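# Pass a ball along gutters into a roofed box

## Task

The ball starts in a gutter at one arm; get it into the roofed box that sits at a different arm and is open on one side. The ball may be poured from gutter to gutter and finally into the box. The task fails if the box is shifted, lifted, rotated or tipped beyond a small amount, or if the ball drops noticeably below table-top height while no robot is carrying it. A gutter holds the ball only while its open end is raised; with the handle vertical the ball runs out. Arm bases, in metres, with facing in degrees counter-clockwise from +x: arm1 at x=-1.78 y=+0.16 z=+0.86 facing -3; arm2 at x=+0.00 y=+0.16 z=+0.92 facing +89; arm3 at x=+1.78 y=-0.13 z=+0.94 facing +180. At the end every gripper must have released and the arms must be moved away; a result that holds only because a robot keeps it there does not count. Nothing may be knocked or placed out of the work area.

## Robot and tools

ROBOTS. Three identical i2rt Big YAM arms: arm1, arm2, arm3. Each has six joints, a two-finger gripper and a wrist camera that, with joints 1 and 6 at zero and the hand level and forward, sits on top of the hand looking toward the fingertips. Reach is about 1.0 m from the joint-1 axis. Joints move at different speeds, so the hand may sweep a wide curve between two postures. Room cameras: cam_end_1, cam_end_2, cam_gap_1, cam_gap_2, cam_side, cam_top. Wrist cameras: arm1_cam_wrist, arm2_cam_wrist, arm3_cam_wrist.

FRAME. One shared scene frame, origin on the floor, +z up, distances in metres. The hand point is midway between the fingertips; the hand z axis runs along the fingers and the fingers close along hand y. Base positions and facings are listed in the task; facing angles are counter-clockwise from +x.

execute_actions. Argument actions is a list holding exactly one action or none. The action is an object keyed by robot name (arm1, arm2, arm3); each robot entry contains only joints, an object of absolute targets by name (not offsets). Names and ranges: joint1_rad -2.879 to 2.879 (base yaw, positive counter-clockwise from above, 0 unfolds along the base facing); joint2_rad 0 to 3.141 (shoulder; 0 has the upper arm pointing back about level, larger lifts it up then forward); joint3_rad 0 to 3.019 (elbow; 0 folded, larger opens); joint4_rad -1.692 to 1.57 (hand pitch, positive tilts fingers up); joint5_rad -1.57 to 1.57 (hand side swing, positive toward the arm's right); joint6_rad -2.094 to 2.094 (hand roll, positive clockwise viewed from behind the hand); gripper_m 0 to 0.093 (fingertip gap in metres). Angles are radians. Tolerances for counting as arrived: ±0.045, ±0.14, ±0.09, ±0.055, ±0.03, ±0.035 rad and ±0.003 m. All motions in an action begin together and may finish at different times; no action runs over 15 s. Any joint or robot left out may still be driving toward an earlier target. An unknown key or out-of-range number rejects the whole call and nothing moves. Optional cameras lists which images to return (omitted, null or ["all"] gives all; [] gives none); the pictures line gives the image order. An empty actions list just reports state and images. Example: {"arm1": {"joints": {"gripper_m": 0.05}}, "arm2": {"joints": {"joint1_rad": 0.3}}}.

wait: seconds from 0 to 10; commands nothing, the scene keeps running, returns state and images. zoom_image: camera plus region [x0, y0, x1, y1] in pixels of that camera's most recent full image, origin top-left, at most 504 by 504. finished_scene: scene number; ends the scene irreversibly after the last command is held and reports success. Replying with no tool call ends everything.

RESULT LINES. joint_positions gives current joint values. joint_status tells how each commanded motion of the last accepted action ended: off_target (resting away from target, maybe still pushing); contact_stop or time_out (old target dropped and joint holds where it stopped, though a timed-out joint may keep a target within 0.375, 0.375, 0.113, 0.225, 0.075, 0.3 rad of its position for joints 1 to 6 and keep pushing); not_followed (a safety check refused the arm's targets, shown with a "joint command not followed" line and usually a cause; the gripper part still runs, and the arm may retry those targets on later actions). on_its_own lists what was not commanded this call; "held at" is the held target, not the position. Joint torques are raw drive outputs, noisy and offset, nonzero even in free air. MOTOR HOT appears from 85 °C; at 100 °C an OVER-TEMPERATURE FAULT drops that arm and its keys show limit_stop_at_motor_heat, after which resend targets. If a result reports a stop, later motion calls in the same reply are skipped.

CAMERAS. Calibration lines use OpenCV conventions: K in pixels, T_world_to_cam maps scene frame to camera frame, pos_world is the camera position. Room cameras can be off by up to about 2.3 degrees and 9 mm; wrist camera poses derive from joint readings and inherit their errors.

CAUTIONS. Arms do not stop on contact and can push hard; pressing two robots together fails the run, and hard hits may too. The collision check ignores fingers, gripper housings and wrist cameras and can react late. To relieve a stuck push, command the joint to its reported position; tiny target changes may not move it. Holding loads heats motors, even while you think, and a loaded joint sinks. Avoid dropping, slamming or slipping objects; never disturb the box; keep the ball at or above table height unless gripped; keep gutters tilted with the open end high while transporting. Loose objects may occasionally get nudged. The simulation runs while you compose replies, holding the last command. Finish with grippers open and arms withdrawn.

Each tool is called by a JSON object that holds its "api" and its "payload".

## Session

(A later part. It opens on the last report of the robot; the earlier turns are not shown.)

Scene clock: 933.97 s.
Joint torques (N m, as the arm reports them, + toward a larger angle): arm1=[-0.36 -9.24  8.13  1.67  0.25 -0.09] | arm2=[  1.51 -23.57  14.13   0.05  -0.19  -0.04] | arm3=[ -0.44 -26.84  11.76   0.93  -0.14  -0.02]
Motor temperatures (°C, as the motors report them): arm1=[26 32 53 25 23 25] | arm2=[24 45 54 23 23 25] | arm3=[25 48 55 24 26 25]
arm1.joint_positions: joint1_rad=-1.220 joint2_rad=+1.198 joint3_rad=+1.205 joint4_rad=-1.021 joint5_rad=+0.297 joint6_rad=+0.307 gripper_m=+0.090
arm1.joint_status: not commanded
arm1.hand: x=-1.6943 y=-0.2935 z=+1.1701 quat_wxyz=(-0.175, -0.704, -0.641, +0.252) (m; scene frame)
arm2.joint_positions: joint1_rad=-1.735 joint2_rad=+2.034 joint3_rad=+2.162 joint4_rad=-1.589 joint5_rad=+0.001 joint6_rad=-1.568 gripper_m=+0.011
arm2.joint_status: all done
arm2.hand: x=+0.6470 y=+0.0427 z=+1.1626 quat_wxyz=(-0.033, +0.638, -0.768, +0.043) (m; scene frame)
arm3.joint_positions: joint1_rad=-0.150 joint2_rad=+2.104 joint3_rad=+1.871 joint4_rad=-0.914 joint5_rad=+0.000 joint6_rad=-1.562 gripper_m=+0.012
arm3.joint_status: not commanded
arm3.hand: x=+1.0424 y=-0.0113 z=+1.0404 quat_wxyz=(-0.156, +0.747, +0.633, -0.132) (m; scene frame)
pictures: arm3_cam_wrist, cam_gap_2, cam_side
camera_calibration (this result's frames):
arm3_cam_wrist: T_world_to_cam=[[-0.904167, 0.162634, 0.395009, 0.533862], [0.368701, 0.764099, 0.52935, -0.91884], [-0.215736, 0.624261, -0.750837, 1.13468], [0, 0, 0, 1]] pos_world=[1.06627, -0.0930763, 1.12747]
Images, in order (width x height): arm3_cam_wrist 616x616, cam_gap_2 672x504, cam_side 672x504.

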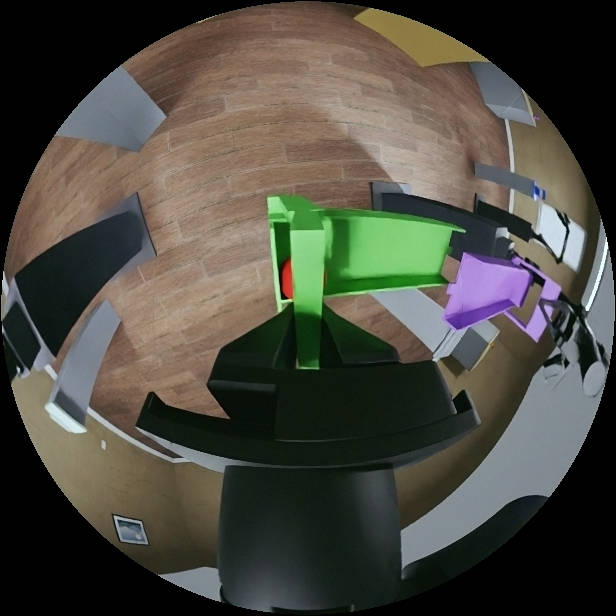

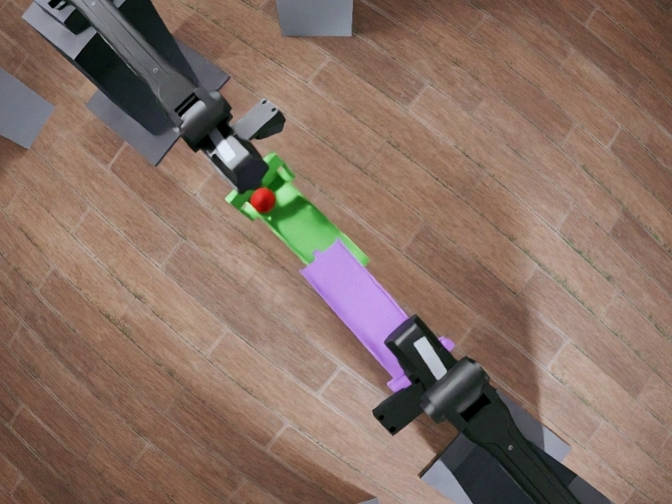

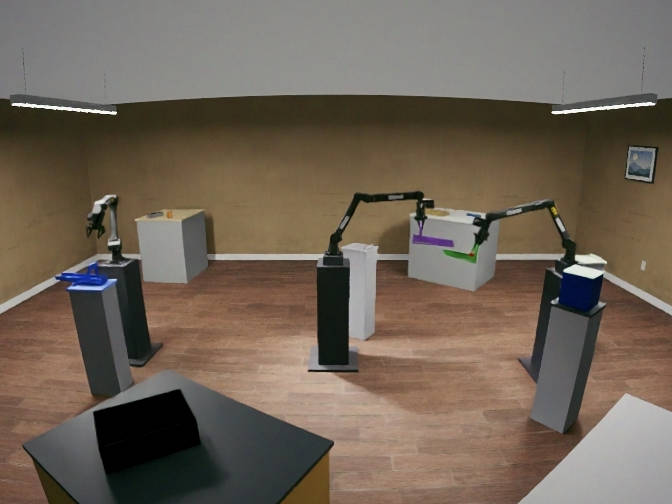

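{"api": "execute_actions", "payload": {"actions": [{"arm2":{"joints":{"joint1_rad":-0.223,"joint2_rad":1.75}}}], "cameras": ["cam_end_2","cam_side","cam_top"]}}

{"api": "zoom_image", "payload": {"camera": "cam_end_2", "region": [140, 170, 280, 275]}}

{"api": "zoom_image", "payload": {"camera": "cam_side", "region": [500, 230, 660, 350]}}

Scene clock: 950.33 s.
Joint torques (N m, as the arm reports them, + toward a larger angle): arm1=[-0.38 -9.28  8.12  1.69  0.26 -0.08] | arm2=[  1.56 -19.41  12.72   0.53  -0.09  -0.02] | arm3=[ -1.06 -26.1   11.84   0.98  -0.06   0.  ]
Motor temperatures (°C, as the motors report them): arm1=[26 31 53 25 23 25] | arm2=[24 45 54 23 23 25] | arm3=[25 48 56 24 26 25]
arm1.joint_positions: joint1_rad=-1.220 joint2_rad=+1.198 joint3_rad=+1.205 joint4_rad=-1.021 joint5_rad=+0.297 joint6_rad=+0.307 gripper_m=+0.090
arm1.joint_status: not commanded
arm1.hand: x=-1.6943 y=-0.2935 z=+1.1701 quat_wxyz=(-0.175, -0.704, -0.641, +0.252) (m; scene frame)
arm2.joint_positions: joint1_rad=-0.218 joint2_rad=+1.774 joint3_rad=+2.177 joint4_rad=-1.589 joint5_rad=-0.001 joint6_rad=-1.568 gripper_m=+0.011
arm2.joint_status: all done
arm2.hand: x=+0.1429 y=+0.7544 z=+1.3281 quat_wxyz=(-0.189, +0.975, -0.117, +0.021) (m; scene frame)
arm3.joint_positions: joint1_rad=-0.150 joint2_rad=+2.104 joint3_rad=+1.871 joint4_rad=-0.914 joint5_rad=+0.000 joint6_rad=-1.562 gripper_m=+0.012
arm3.joint_status: not commanded
arm3.hand: x=+1.0424 y=-0.0113 z=+1.0404 quat_wxyz=(-0.156, +0.747, +0.633, -0.132) (m; scene frame)
pictures: cam_end_2, cam_side, cam_top
Images, in order (width x height): cam_end_2 672x504, cam_side 672x504, cam_top 672x504.

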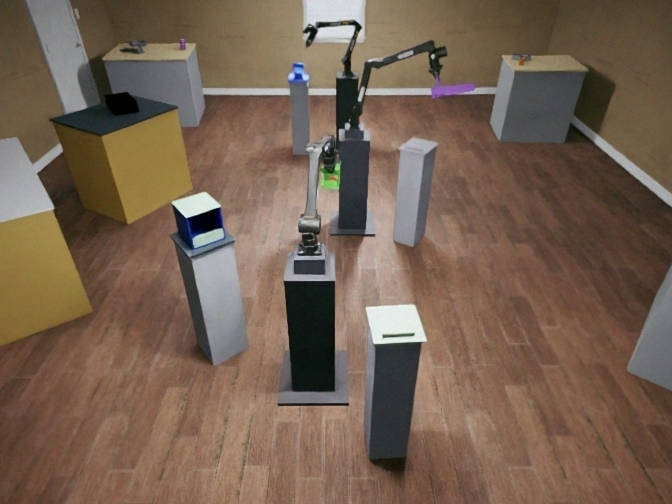

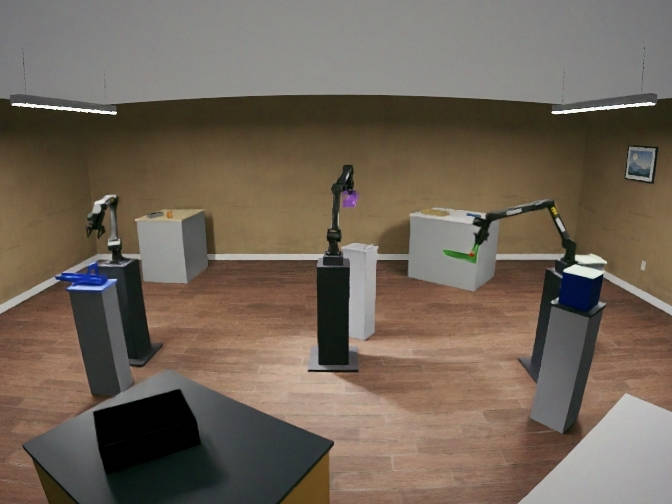

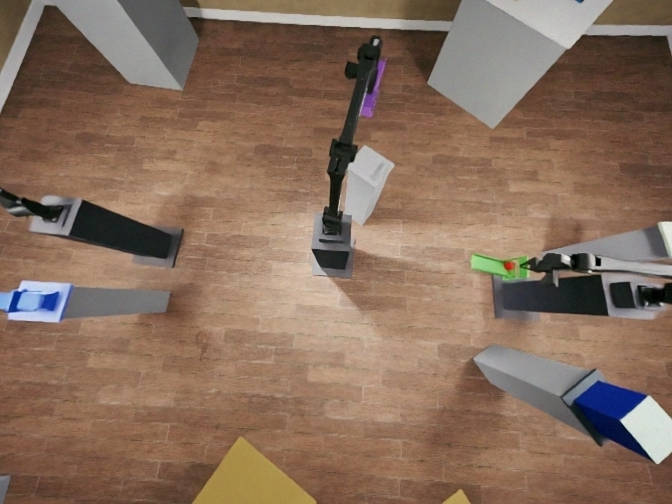

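Region (140, 170, 280, 275) of cam_end_2's 672x504 image, scaled by 3.600, with more detail than that image has; it fills the top 378 rows of this view, and the rest is white.

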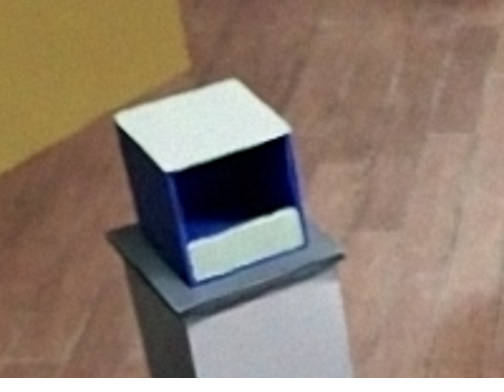

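Region (500, 230, 660, 350) of cam_side's 672x504 image, scaled by 3.150, with more detail than that image has; it fills the top 378 rows of this view, and the rest is white.

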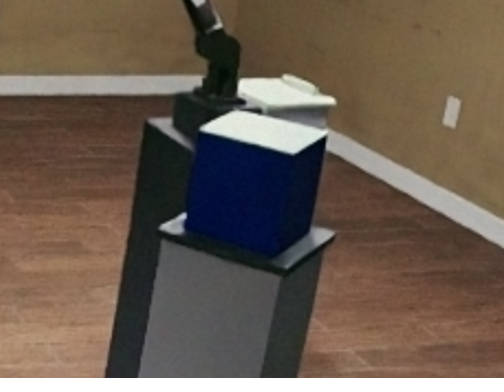

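{"api": "execute_actions", "payload": {"actions": [{"arm2":{"joints":{"joint1_rad":-0.223,"joint2_rad":1.85,"joint3_rad":1.70,"joint4_rad":-1.456,"joint5_rad":0.295,"joint6_rad":0.313}},"arm3":{"joints":{"joint2_rad":1.75}}}], "cameras": ["cam_end_2","cam_side","arm2_cam_wrist"]}}

Scene clock: 1023.13 s.
Joint torques (N m, as the arm reports them, + toward a larger angle): arm1=[-0.32 -9.24  8.1   1.68  0.26 -0.08] | arm2=[  1.43 -20.42  12.     0.74   0.27   0.14] | arm3=[ -0.9  -23.28  11.     1.56  -0.07   0.02]
Motor temperatures (°C, as the motors report them): arm1=[26 29 52 25 23 25] | arm2=[24 43 52 23 23 25] | arm3=[25 49 58 24 26 25]
arm1.joint_positions: joint1_rad=-1.220 joint2_rad=+1.198 joint3_rad=+1.205 joint4_rad=-1.021 joint5_rad=+0.297 joint6_rad=+0.307 gripper_m=+0.090
arm1.joint_status: not commanded
arm1.hand: x=-1.6943 y=-0.2935 z=+1.1701 quat_wxyz=(-0.175, -0.704, -0.641, +0.252) (m; scene frame)
arm2.joint_positions: joint1_rad=-0.218 joint2_rad=+1.879 joint3_rad=+1.679 joint4_rad=-1.469 joint5_rad=+0.290 joint6_rad=+0.304 gripper_m=+0.011
arm2.joint_status: all done
arm2.hand: x=+0.1776 y=+0.6880 z=+1.0758 quat_wxyz=(-0.071, +0.494, -0.856, +0.135) (m; scene frame)
arm3.joint_positions: joint1_rad=-0.150 joint2_rad=+1.776 joint3_rad=+1.894 joint4_rad=-0.915 joint5_rad=+0.000 joint6_rad=-1.562 gripper_m=+0.012
arm3.joint_status: all done
arm3.hand: x=+1.0678 y=-0.0162 z=+1.2874 quat_wxyz=(-0.282, +0.708, +0.601, -0.241) (m; scene frame)
pictures: arm2_cam_wrist, cam_end_2, cam_side
camera_calibration (this result's frames):
arm2_cam_wrist: T_world_to_cam=[[0.828926, -0.478341, 0.28995, -0.129632], [-0.55225, -0.617482, 0.560122, -0.0724752], [-0.0888903, -0.624425, -0.77601, 1.40517], [0, 0, 0, 1]] pos_world=[0.192337, 0.770663, 1.16861]
Images, in order (width x height): arm2_cam_wrist 616x616, cam_end_2 672x504, cam_side 672x504.

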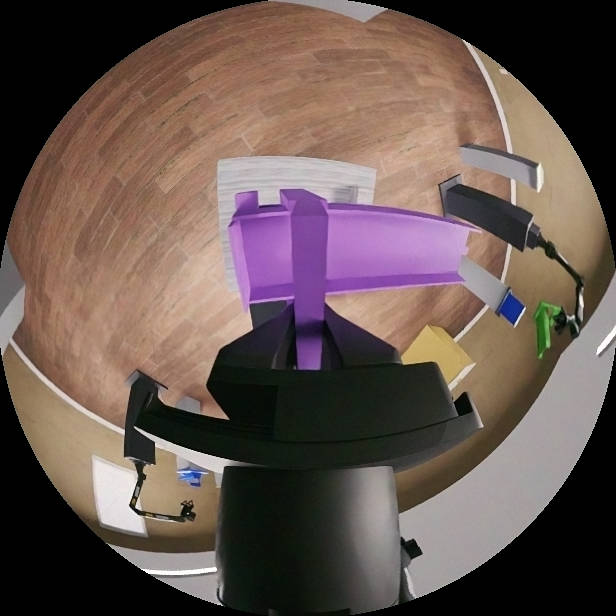

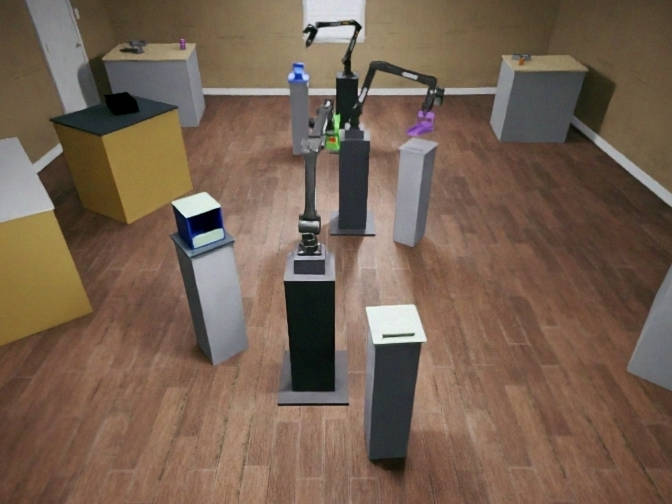

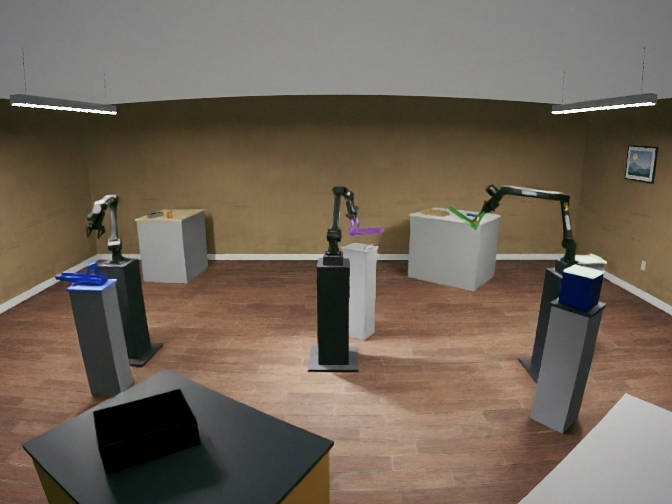

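{"api": "execute_actions", "payload": {"actions": [{"arm2":{"joints":{"joint2_rad":1.94,"joint3_rad":1.56,"joint4_rad":-1.275}},"arm3":{"joints":{"joint1_rad":2.15}}}], "cameras": ["cam_end_2","cam_side","arm2_cam_wrist","arm3_cam_wrist"]}}

Scene clock: 1031.37 s.
Joint torques (N m, as the arm reports them, + toward a larger angle): arm1=[-0.32 -9.21  8.13  1.68  0.25 -0.08] | arm2=[  1.34 -19.28  10.57   0.66   0.26   0.07] | arm3=[ -0.77 -23.83  10.88   1.51   0.02   0.08]
Motor temperatures (°C, as the motors report them): arm1=[26 29 52 25 23 25] | arm2=[24 43 52 23 23 25] | arm3=[25 49 57 24 26 25]
arm1.joint_positions: joint1_rad=-1.220 joint2_rad=+1.198 joint3_rad=+1.205 joint4_rad=-1.021 joint5_rad=+0.297 joint6_rad=+0.307 gripper_m=+0.090
arm1.joint_status: not commanded
arm1.hand: x=-1.6943 y=-0.2935 z=+1.1701 quat_wxyz=(-0.175, -0.704, -0.641, +0.252) (m; scene frame)
arm2.joint_positions: joint1_rad=-0.218 joint2_rad=+1.952 joint3_rad=+1.547 joint4_rad=-1.287 joint5_rad=+0.291 joint6_rad=+0.306 gripper_m=+0.011
arm2.joint_status: all done
arm2.hand: x=+0.1764 y=+0.6830 z=+0.9875 quat_wxyz=(-0.063, +0.494, -0.855, +0.144) (m; scene frame)
arm3.joint_positions: joint1_rad=+2.159 joint2_rad=+1.784 joint3_rad=+1.894 joint4_rad=-0.915 joint5_rad=-0.002 joint6_rad=-1.563 gripper_m=+0.012
arm3.joint_status: all done
arm3.hand: x=+2.1708 y=-0.7278 z=+1.2944 quat_wxyz=(+0.115, -0.261, +0.889, -0.358) (m; scene frame)
pictures: arm2_cam_wrist, arm3_cam_wrist, cam_end_2, cam_side
camera_calibration (this result's frames):
arm2_cam_wrist: T_world_to_cam=[[0.829587, -0.472838, 0.297001, -0.116254], [-0.550422, -0.603023, 0.577407, -0.0539979], [-0.0939219, -0.642485, -0.76052, 1.33131], [0, 0, 0, 1]] pos_world=[0.19176, 0.767817, 1.0782]
arm3_cam_wrist: T_world_to_cam=[[0.372587, -0.617824, 0.69244, -2.1543], [-0.912015, -0.105896, 0.396251, 1.39738], [-0.171487, -0.779153, -0.60292, 0.707153], [0, 0, 0, 1]] pos_world=[2.19836, -0.632024, 1.36437]
Images, in order (width x height): arm2_cam_wrist 616x616, arm3_cam_wrist 616x616, cam_end_2 672x504, cam_side 672x504.

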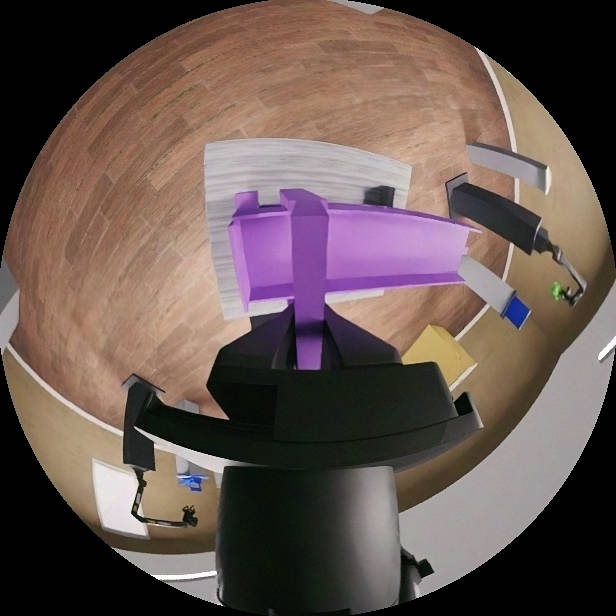

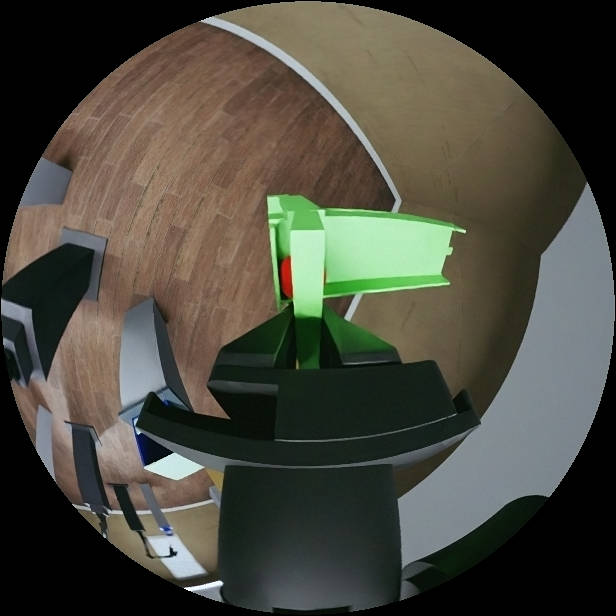

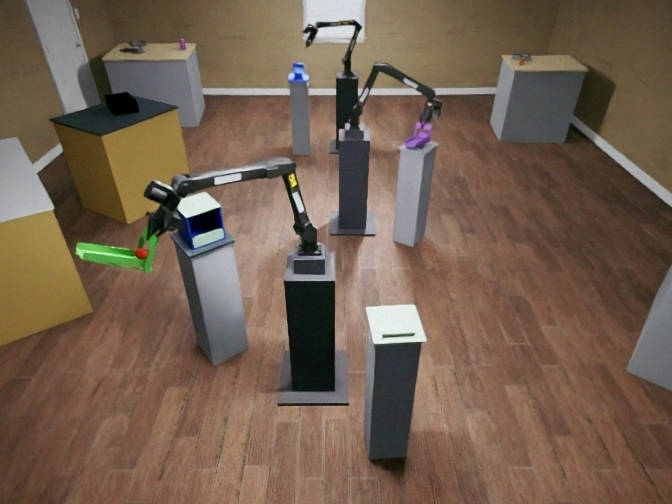

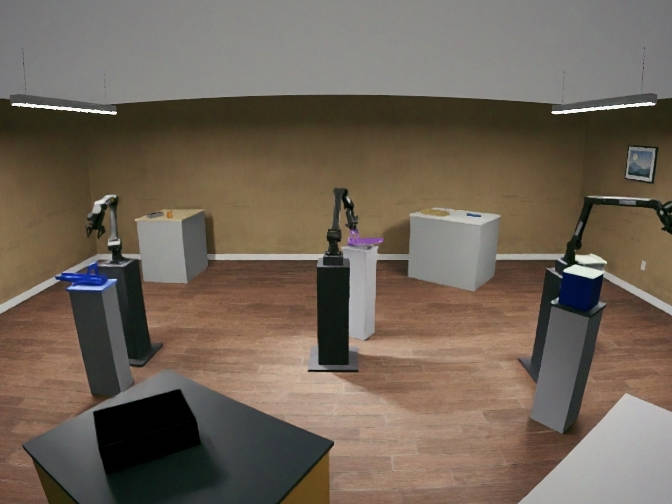

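{"api": "execute_actions", "payload": {"actions": [{"arm2":{"joints":{"gripper_m":0.07}},"arm3":{"joints":{"joint1_rad":2.45,"joint5_rad":0.45}}}], "cameras": ["arm2_cam_wrist"]}}

{"api": "execute_actions", "payload": {"actions": [{"arm2":{"joints":{"joint2_rad":1.5}},"arm3":{"joints":{"joint6_rad":-0.33}}}], "cameras": ["cam_end_2","cam_side","arm3_cam_wrist"]}}

Scene clock: 1057.57 s.
Joint torques (N m, as the arm reports them, + toward a larger angle): arm1=[-0.22 -9.28  8.11  1.67  0.25 -0.08] | arm2=[  1.3  -18.74  10.59   0.68   0.19   0.07] | arm3=[  0.89 -23.23  10.73   1.65   0.41   0.03]
Motor temperatures (°C, as the motors report them): arm1=[26 29 52 25 23 25] | arm2=[24 43 50 23 23 25] | arm3=[25 48 57 24 26 25]
arm1.joint_positions: joint1_rad=-1.220 joint2_rad=+1.198 joint3_rad=+1.205 joint4_rad=-1.021 joint5_rad=+0.297 joint6_rad=+0.307 gripper_m=+0.090
arm1.joint_status: not commanded
arm1.hand: x=-1.6943 y=-0.2935 z=+1.1701 quat_wxyz=(-0.175, -0.704, -0.641, +0.252) (m; scene frame)
arm2.joint_positions: joint1_rad=-0.218 joint2_rad=+1.952 joint3_rad=+1.547 joint4_rad=-1.287 joint5_rad=+0.293 joint6_rad=+0.306 gripper_m=+0.070
arm2.joint_status: all done
arm2.hand: x=+0.1768 y=+0.6829 z=+0.9876 quat_wxyz=(-0.064, +0.494, -0.855, +0.144) (m; scene frame)
arm3.joint_positions: joint1_rad=+2.448 joint2_rad=+1.784 joint3_rad=+1.894 joint4_rad=-0.915 joint5_rad=+0.446 joint6_rad=-1.565 gripper_m=+0.012
arm3.joint_status: all done
arm3.hand: x=+2.2681 y=-0.6401 z=+1.3079 quat_wxyz=(-0.026, -0.302, +0.857, -0.418) (m; scene frame)
pictures: arm2_cam_wrist
camera_calibration (this result's frames):
arm2_cam_wrist: T_world_to_cam=[[0.828872, -0.472772, 0.299096, -0.118616], [-0.551783, -0.60273, 0.576414, -0.0528826], [-0.0922388, -0.642809, -0.760453, 1.33124], [0, 0, 0, 1]] pos_world=[0.19193, 0.767781, 1.07831]
Images, in order (width x height): arm2_cam_wrist 616x616.

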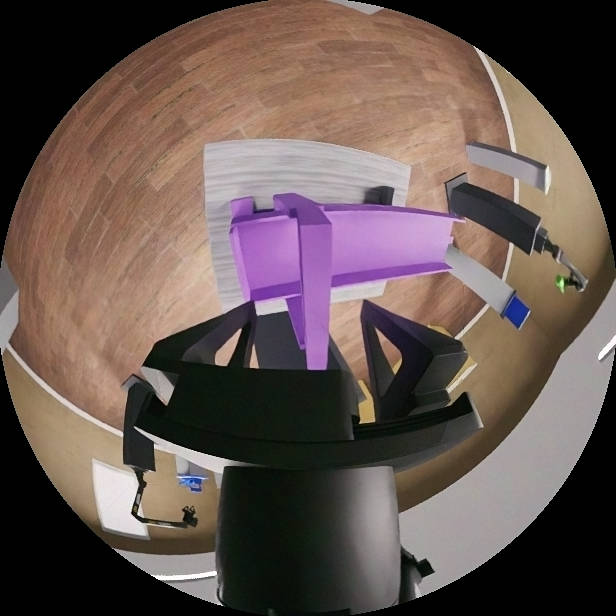

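Scene clock: 1059.57 s.
Joint torques (N m, as the arm reports them, + toward a larger angle): arm1=[-0.48 -9.07  8.07  1.65  0.25 -0.09] | arm2=[  1.42 -12.46  12.39   1.49   0.14   0.06] | arm3=[  0.26 -22.28  10.83   1.63   0.4    0.25]
Motor temperatures (°C, as the motors report them): arm1=[26 29 52 25 23 25] | arm2=[24 43 50 23 23 25] | arm3=[25 48 57 24 26 25]
arm1.joint_positions: joint1_rad=-1.220 joint2_rad=+1.198 joint3_rad=+1.205 joint4_rad=-1.021 joint5_rad=+0.297 joint6_rad=+0.307 gripper_m=+0.090
arm1.joint_status: not commanded
arm1.hand: x=-1.6943 y=-0.2935 z=+1.1701 quat_wxyz=(-0.175, -0.704, -0.641, +0.252) (m; scene frame)
arm2.joint_positions: joint1_rad=-0.218 joint2_rad=+1.494 joint3_rad=+1.547 joint4_rad=-1.287 joint5_rad=+0.294 joint6_rad=+0.306 gripper_m=+0.070
arm2.joint_status: all done
arm2.hand: x=+0.1710 y=+0.6570 z=+1.2270 quat_wxyz=(-0.218, +0.459, -0.861, -0.022) (m; scene frame)
arm3.joint_positions: joint1_rad=+2.448 joint2_rad=+1.784 joint3_rad=+1.894 joint4_rad=-0.915 joint5_rad=+0.446 joint6_rad=-0.340 gripper_m=+0.012
arm3.joint_status: all done
arm3.hand: x=+2.2681 y=-0.6401 z=+1.3079 quat_wxyz=(+0.219, +0.246, +0.874, -0.356) (m; scene frame)
pictures: arm3_cam_wrist, cam_end_2, cam_side
camera_calibration (this result's frames):
arm3_cam_wrist: T_world_to_cam=[[-0.595151, -0.624988, 0.505158, 0.289547], [-0.753989, 0.651755, -0.0819503, 2.24207], [-0.278022, -0.429657, -0.859127, 1.60077], [0, 0, 0, 1]] pos_world=[2.30787, -0.592534, 1.41274]
Images, in order (width x height): arm3_cam_wrist 616x616, cam_end_2 672x504, cam_side 672x504.

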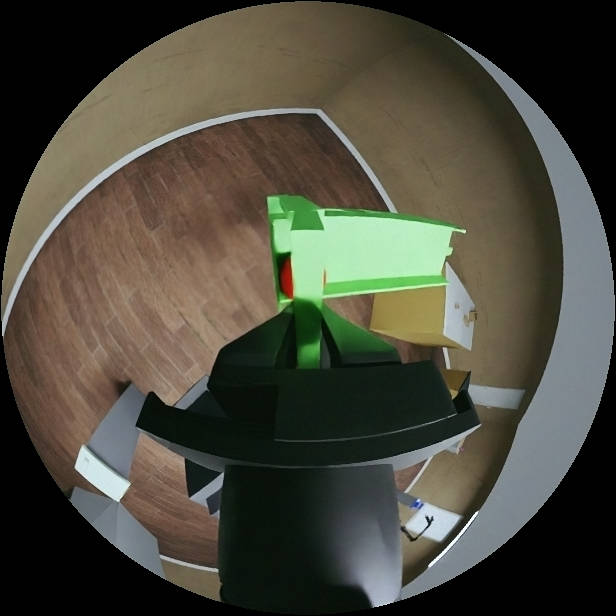

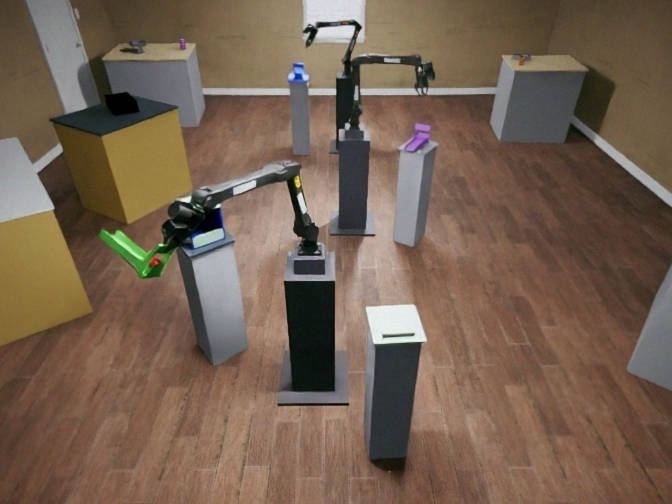

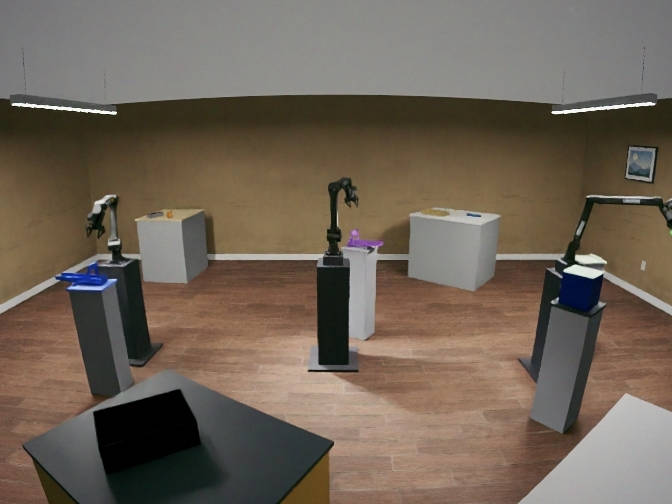

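{"api": "execute_actions", "payload": {"actions": [{"arm2":{"joints":{"joint2_rad":1.2,"joint3_rad":1.2,"joint4_rad":-1.0,"gripper_m":0.09}},"arm3":{"joints":{"joint2_rad":1.38,"joint3_rad":1.08,"joint4_rad":-1.255}}}], "cameras": ["cam_end_2","cam_top","arm3_cam_wrist"]}}

Scene clock: 1097.40 s.
Joint torques (N m, as the arm reports them, + toward a larger angle): arm1=[-0.27 -9.12  8.12  1.68  0.25 -0.07] | arm2=[ 1.33 -7.65 11.49  2.26  0.12  0.05] | arm3=[ -0.42 -12.78   9.13   0.07   0.6    0.18]
Motor temperatures (°C, as the motors report them): arm1=[26 28 51 25 23 25] | arm2=[24 40 51 24 23 25] | arm3=[25 48 57 24 26 25]
arm1.joint_positions: joint1_rad=-1.220 joint2_rad=+1.198 joint3_rad=+1.205 joint4_rad=-1.021 joint5_rad=+0.297 joint6_rad=+0.307 gripper_m=+0.090
arm1.joint_status: not commanded
arm1.hand: x=-1.6943 y=-0.2935 z=+1.1701 quat_wxyz=(-0.175, -0.704, -0.641, +0.252) (m; scene frame)
arm2.joint_positions: joint1_rad=-0.218 joint2_rad=+1.186 joint3_rad=+1.200 joint4_rad=-1.022 joint5_rad=+0.294 joint6_rad=+0.306 gripper_m=+0.090
arm2.joint_status: all done
arm2.hand: x=+0.1549 y=+0.5902 z=+1.2294 quat_wxyz=(-0.289, +0.432, -0.848, -0.104) (m; scene frame)
arm3.joint_positions: joint1_rad=+2.448 joint2_rad=+1.403 joint3_rad=+1.055 joint4_rad=-1.252 joint5_rad=+0.443 joint6_rad=-0.337 gripper_m=+0.012
arm3.joint_status: all done
arm3.hand: x=+2.0195 y=-0.4278 z=+1.0983 quat_wxyz=(-0.115, +0.174, +0.961, -0.182) (m; scene frame)
pictures: arm3_cam_wrist, cam_end_2, cam_top
camera_calibration (this result's frames):
arm3_cam_wrist: T_world_to_cam=[[-0.305094, -0.869888, 0.387573, -0.18121], [-0.575866, 0.492659, 0.652431, 0.664715], [-0.758483, -0.0241374, -0.651246, 2.35825], [0, 0, 0, 1]] pos_world=[2.11619, -0.428188, 1.17235]
Images, in order (width x height): arm3_cam_wrist 616x616, cam_end_2 672x504, cam_top 672x504.

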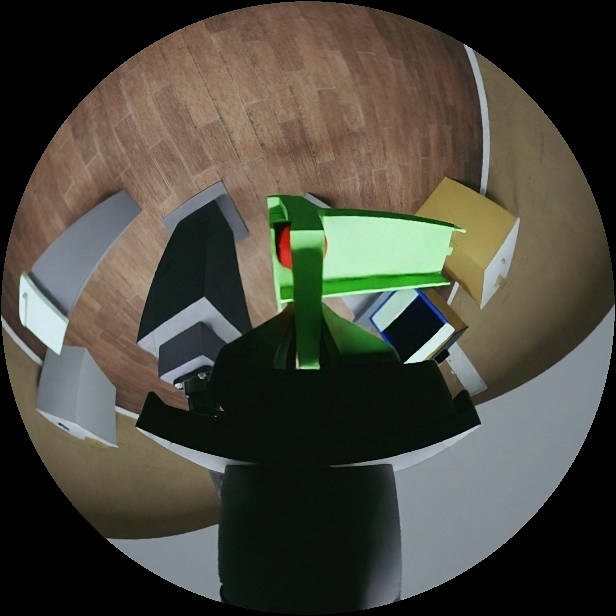

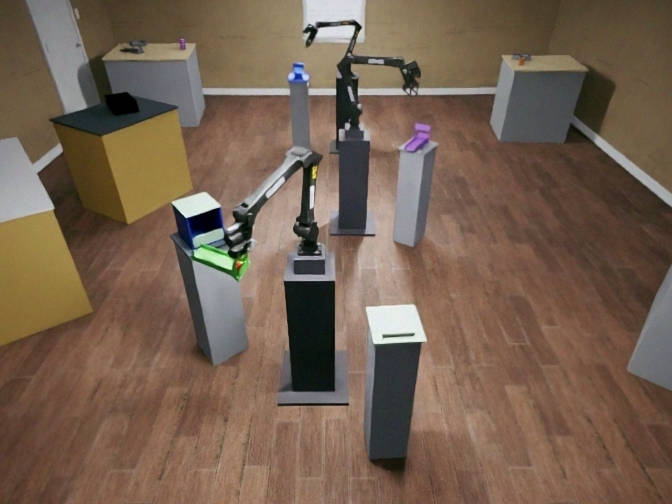

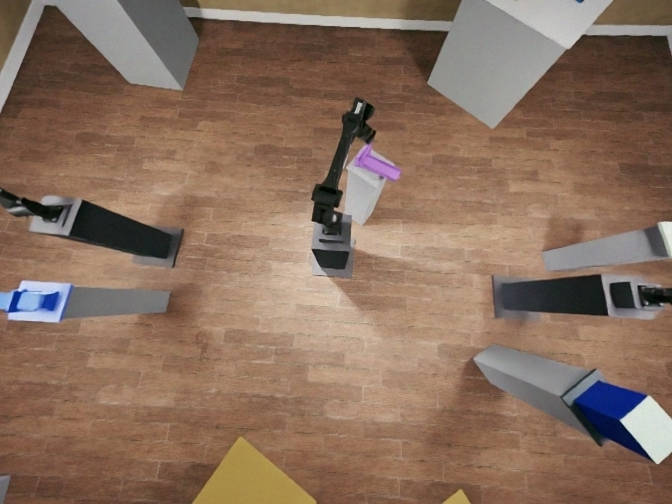

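{"api": "zoom_image", "payload": {"camera": "arm3_cam_wrist", "region": [340, 270, 490, 382]}}

Region (340, 270, 490, 382) of arm3_cam_wrist's 616x616 image, scaled by 3.360, with more detail than that image has; it fills the top 376 rows of this view, and the rest is white.

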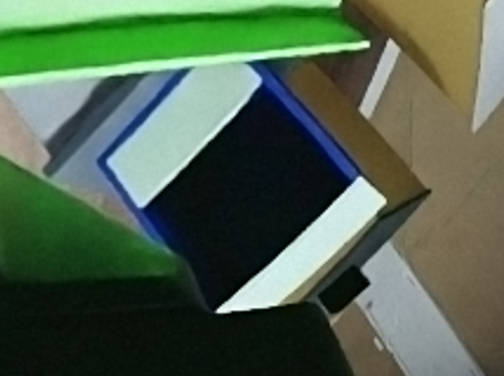

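{"api": "execute_actions", "payload": {"actions": [{"arm3":{"joints":{"joint1_rad":2.25,"joint5_rad":0.28}}}], "cameras": ["cam_end_2","cam_side","arm3_cam_wrist"]}}

{"api": "zoom_image", "payload": {"camera": "cam_end_2", "region": [140, 170, 300, 290]}}

{"api": "zoom_image", "payload": {"camera": "arm3_cam_wrist", "region": [340, 180, 540, 380]}}

Scene clock: 1141.73 s.
Joint torques (N m, as the arm reports them, + toward a larger angle): arm1=[-0.33 -9.19  8.09  1.68  0.25 -0.08] | arm2=[ 1.36 -7.35 11.45  2.27  0.12  0.05] | arm3=[  0.91 -14.15   9.49  -0.05   0.28   0.11]
Motor temperatures (°C, as the motors report them): arm1=[26 28 51 25 23 25] | arm2=[24 38 50 24 23 25] | arm3=[25 43 54 24 26 25]
arm1.joint_positions: joint1_rad=-1.220 joint2_rad=+1.198 joint3_rad=+1.205 joint4_rad=-1.021 joint5_rad=+0.297 joint6_rad=+0.307 gripper_m=+0.090
arm1.joint_status: not commanded
arm1.hand: x=-1.6943 y=-0.2935 z=+1.1701 quat_wxyz=(-0.175, -0.704, -0.641, +0.252) (m; scene frame)
arm2.joint_positions: joint1_rad=-0.218 joint2_rad=+1.186 joint3_rad=+1.200 joint4_rad=-1.022 joint5_rad=+0.294 joint6_rad=+0.306 gripper_m=+0.090
arm2.joint_status: not commanded
arm2.hand: x=+0.1549 y=+0.5902 z=+1.2294 quat_wxyz=(-0.289, +0.432, -0.848, -0.104) (m; scene frame)
arm3.joint_positions: joint1_rad=+2.244 joint2_rad=+1.403 joint3_rad=+1.055 joint4_rad=-1.252 joint5_rad=+0.278 joint6_rad=-0.337 gripper_m=+0.012
arm3.joint_status: all done
arm3.hand: x=+1.9744 y=-0.4539 z=+1.0877 quat_wxyz=(-0.087, +0.275, +0.952, -0.102) (m; scene frame)
pictures: arm3_cam_wrist, cam_end_2, cam_side
camera_calibration (this result's frames):
arm3_cam_wrist: T_world_to_cam=[[-0.518527, -0.82105, 0.238761, 0.391883], [-0.546214, 0.532895, 0.646276, 0.624922], [-0.65786, 0.204697, -0.724789, 2.30169], [0, 0, 0, 1]] pos_world=[2.05873, -0.482412, 1.1708]
Images, in order (width x height): arm3_cam_wrist 616x616, cam_end_2 672x504, cam_side 672x504.

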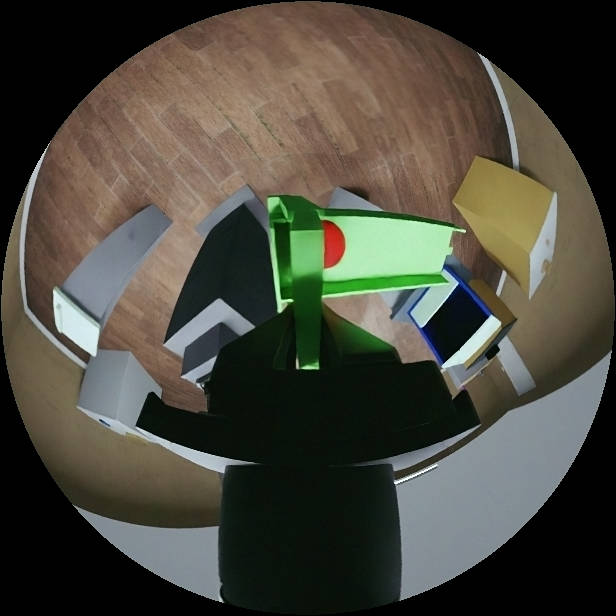

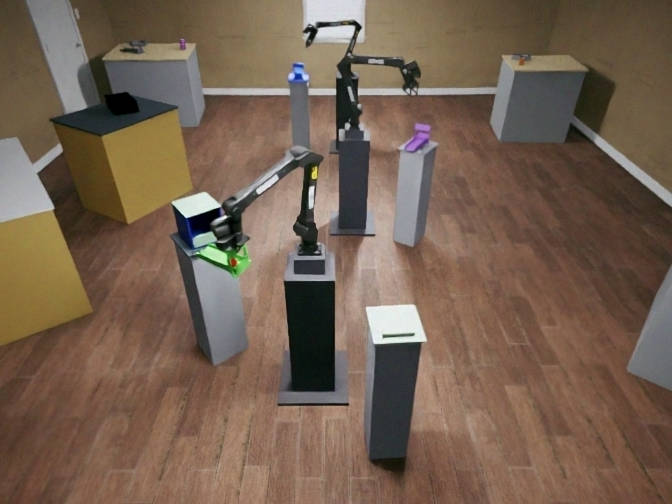

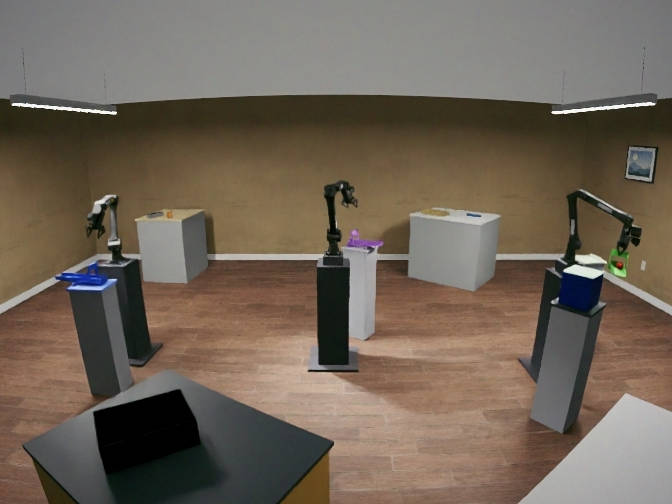

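Region (140, 170, 300, 290) of cam_end_2's 672x504 image, scaled by 3.150, with more detail than that image has; it fills the top 378 rows of this view, and the rest is white.

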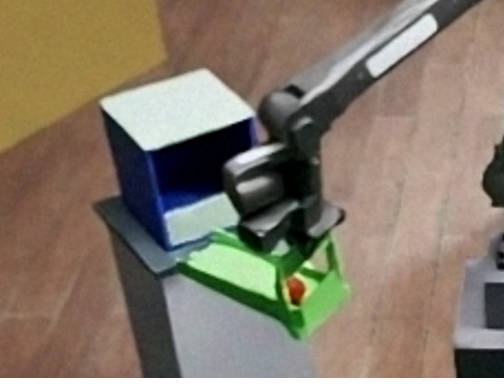

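Region (340, 180, 540, 380) of arm3_cam_wrist's 616x616 image, scaled by 2.520, with more detail than that image has.

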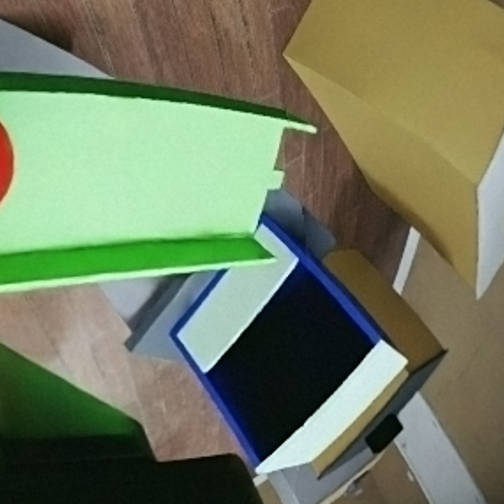

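{"api": "execute_actions", "payload": {"actions": [{"arm3":{"joints":{"joint5_rad":0.42}}}], "cameras": ["cam_end_2","arm3_cam_wrist"]}}

Scene clock: 1146.37 s.
Joint torques (N m, as the arm reports them, + toward a larger angle): arm1=[-0.47 -9.17  8.1   1.67  0.25 -0.09] | arm2=[ 1.46 -7.46 11.46  2.24  0.12  0.05] | arm3=[  0.77 -13.01   9.34   0.04   0.65   0.16]
Motor temperatures (°C, as the motors report them): arm1=[26 28 51 25 23 25] | arm2=[24 37 50 24 23 25] | arm3=[25 43 54 24 26 25]
arm1.joint_positions: joint1_rad=-1.220 joint2_rad=+1.198 joint3_rad=+1.205 joint4_rad=-1.021 joint5_rad=+0.297 joint6_rad=+0.307 gripper_m=+0.090
arm1.joint_status: not commanded
arm1.hand: x=-1.6943 y=-0.2935 z=+1.1701 quat_wxyz=(-0.175, -0.704, -0.641, +0.252) (m; scene frame)
arm2.joint_positions: joint1_rad=-0.218 joint2_rad=+1.186 joint3_rad=+1.200 joint4_rad=-1.022 joint5_rad=+0.294 joint6_rad=+0.306 gripper_m=+0.090
arm2.joint_status: not commanded
arm2.hand: x=+0.1549 y=+0.5902 z=+1.2294 quat_wxyz=(-0.289, +0.432, -0.848, -0.104) (m; scene frame)
arm3.joint_positions: joint1_rad=+2.244 joint2_rad=+1.403 joint3_rad=+1.055 joint4_rad=-1.252 joint5_rad=+0.411 joint6_rad=-0.337 gripper_m=+0.012
arm3.joint_status: all done
arm3.hand: x=+1.9576 y=-0.4673 z=+1.0952 quat_wxyz=(-0.125, +0.272, +0.942, -0.155) (m; scene frame)
pictures: arm3_cam_wrist, cam_end_2
camera_calibration (this result's frames):
arm3_cam_wrist: T_world_to_cam=[[-0.485062, -0.798108, 0.357406, 0.185655], [-0.480229, 0.584676, 0.653861, 0.504823], [-0.730818, 0.145527, -0.666878, 2.35056], [0, 0, 0, 1]] pos_world=[2.05032, -0.489054, 1.1711]
Images, in order (width x height): arm3_cam_wrist 616x616, cam_end_2 672x504.

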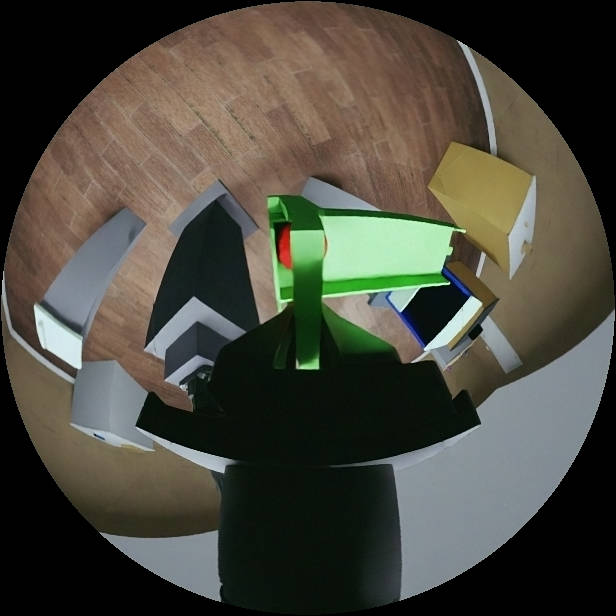

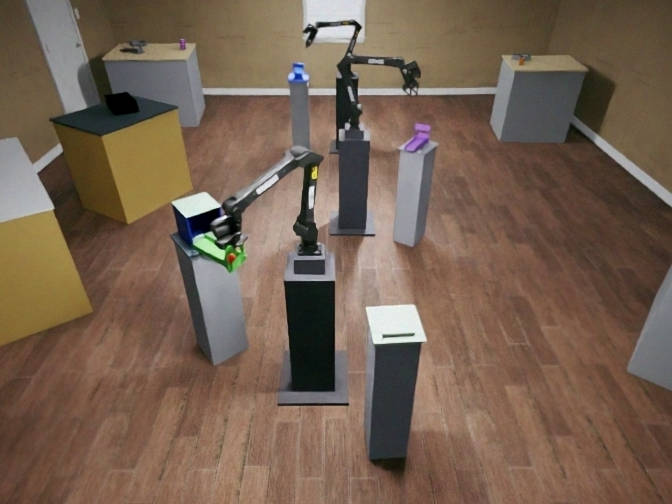

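{"api": "zoom_image", "payload": {"camera": "cam_end_2", "region": [160, 185, 260, 285]}}

{"api": "zoom_image", "payload": {"camera": "arm3_cam_wrist", "region": [340, 190, 520, 370]}}

Region (160, 185, 260, 285) of cam_end_2's 672x504 image, scaled by 5.040, with more detail than that image has.

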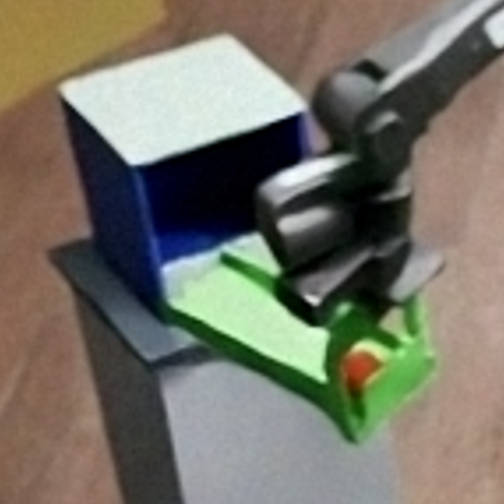

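Region (340, 190, 520, 370) of arm3_cam_wrist's 616x616 image, scaled by 2.800, with more detail than that image has.

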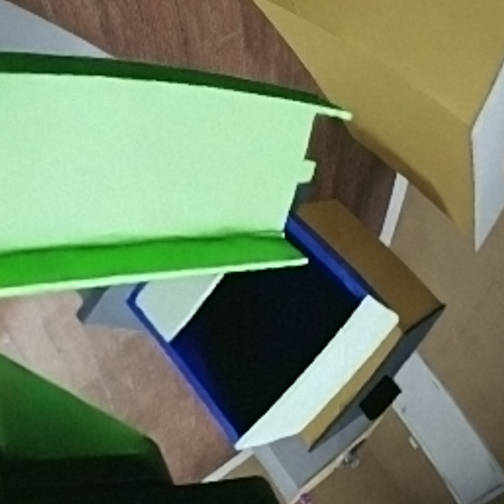

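{"api": "execute_actions", "payload": {"actions": [{"arm3":{"joints":{"joint2_rad":1.455,"joint3_rad":1.2,"joint4_rad":-1.3}}}], "cameras": ["cam_end_2","arm3_cam_wrist"]}}

Scene clock: 1267.17 s.
Joint torques (N m, as the arm reports them, + toward a larger angle): arm1=[-0.34 -9.34  8.09  1.65  0.26 -0.09] | arm2=[ 1.33 -7.4  11.48  2.26  0.11  0.05] | arm3=[ -0.03 -12.64  10.84  -0.07   0.66   0.2 ]
Motor temperatures (°C, as the motors report them): arm1=[26 27 50 25 23 25] | arm2=[24 35 50 24 23 25] | arm3=[25 39 54 24 27 25]
arm1.joint_positions: joint1_rad=-1.220 joint2_rad=+1.198 joint3_rad=+1.205 joint4_rad=-1.021 joint5_rad=+0.297 joint6_rad=+0.307 gripper_m=+0.090
arm1.joint_status: not commanded
arm1.hand: x=-1.6943 y=-0.2935 z=+1.1701 quat_wxyz=(-0.175, -0.704, -0.641, +0.252) (m; scene frame)
arm2.joint_positions: joint1_rad=-0.218 joint2_rad=+1.186 joint3_rad=+1.200 joint4_rad=-1.022 joint5_rad=+0.294 joint6_rad=+0.306 gripper_m=+0.090
arm2.joint_status: not commanded
arm2.hand: x=+0.1549 y=+0.5902 z=+1.2294 quat_wxyz=(-0.289, +0.432, -0.848, -0.104) (m; scene frame)
arm3.joint_positions: joint1_rad=+2.244 joint2_rad=+1.461 joint3_rad=+1.146 joint4_rad=-1.293 joint5_rad=+0.412 joint6_rad=-0.337 gripper_m=+0.012
arm3.joint_status: all done
arm3.hand: x=+1.9725 y=-0.4866 z=+1.1069 quat_wxyz=(-0.128, +0.271, +0.942, -0.153) (m; scene frame)
pictures: arm3_cam_wrist, cam_end_2
camera_calibration (this result's frames):
arm3_cam_wrist: T_world_to_cam=[[-0.483082, -0.800126, 0.355569, 0.170445], [-0.476796, 0.581, 0.659625, 0.500687], [-0.734369, 0.149119, -0.662168, 2.37557], [0, 0, 0, 1]] pos_world=[2.06561, -0.508766, 1.18216]
Images, in order (width x height): arm3_cam_wrist 616x616, cam_end_2 672x504.

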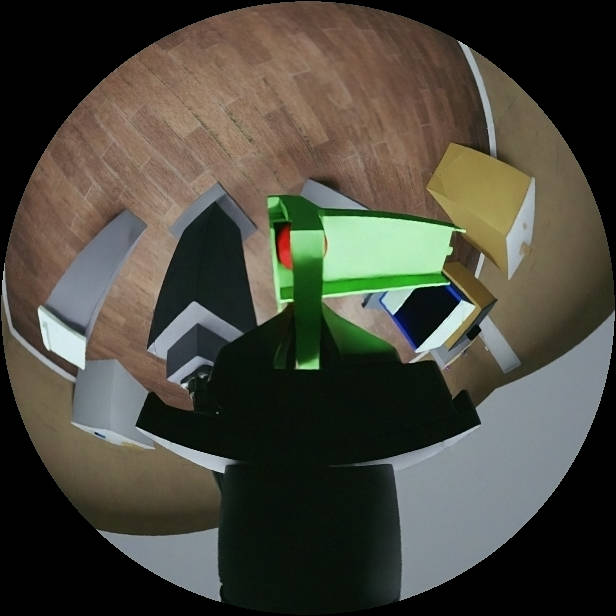

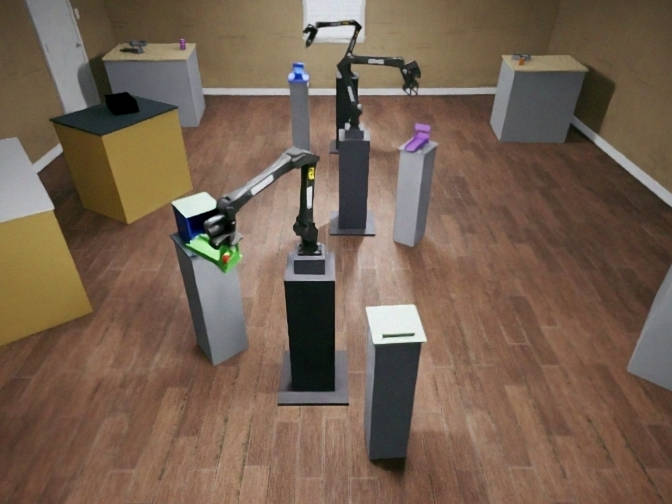

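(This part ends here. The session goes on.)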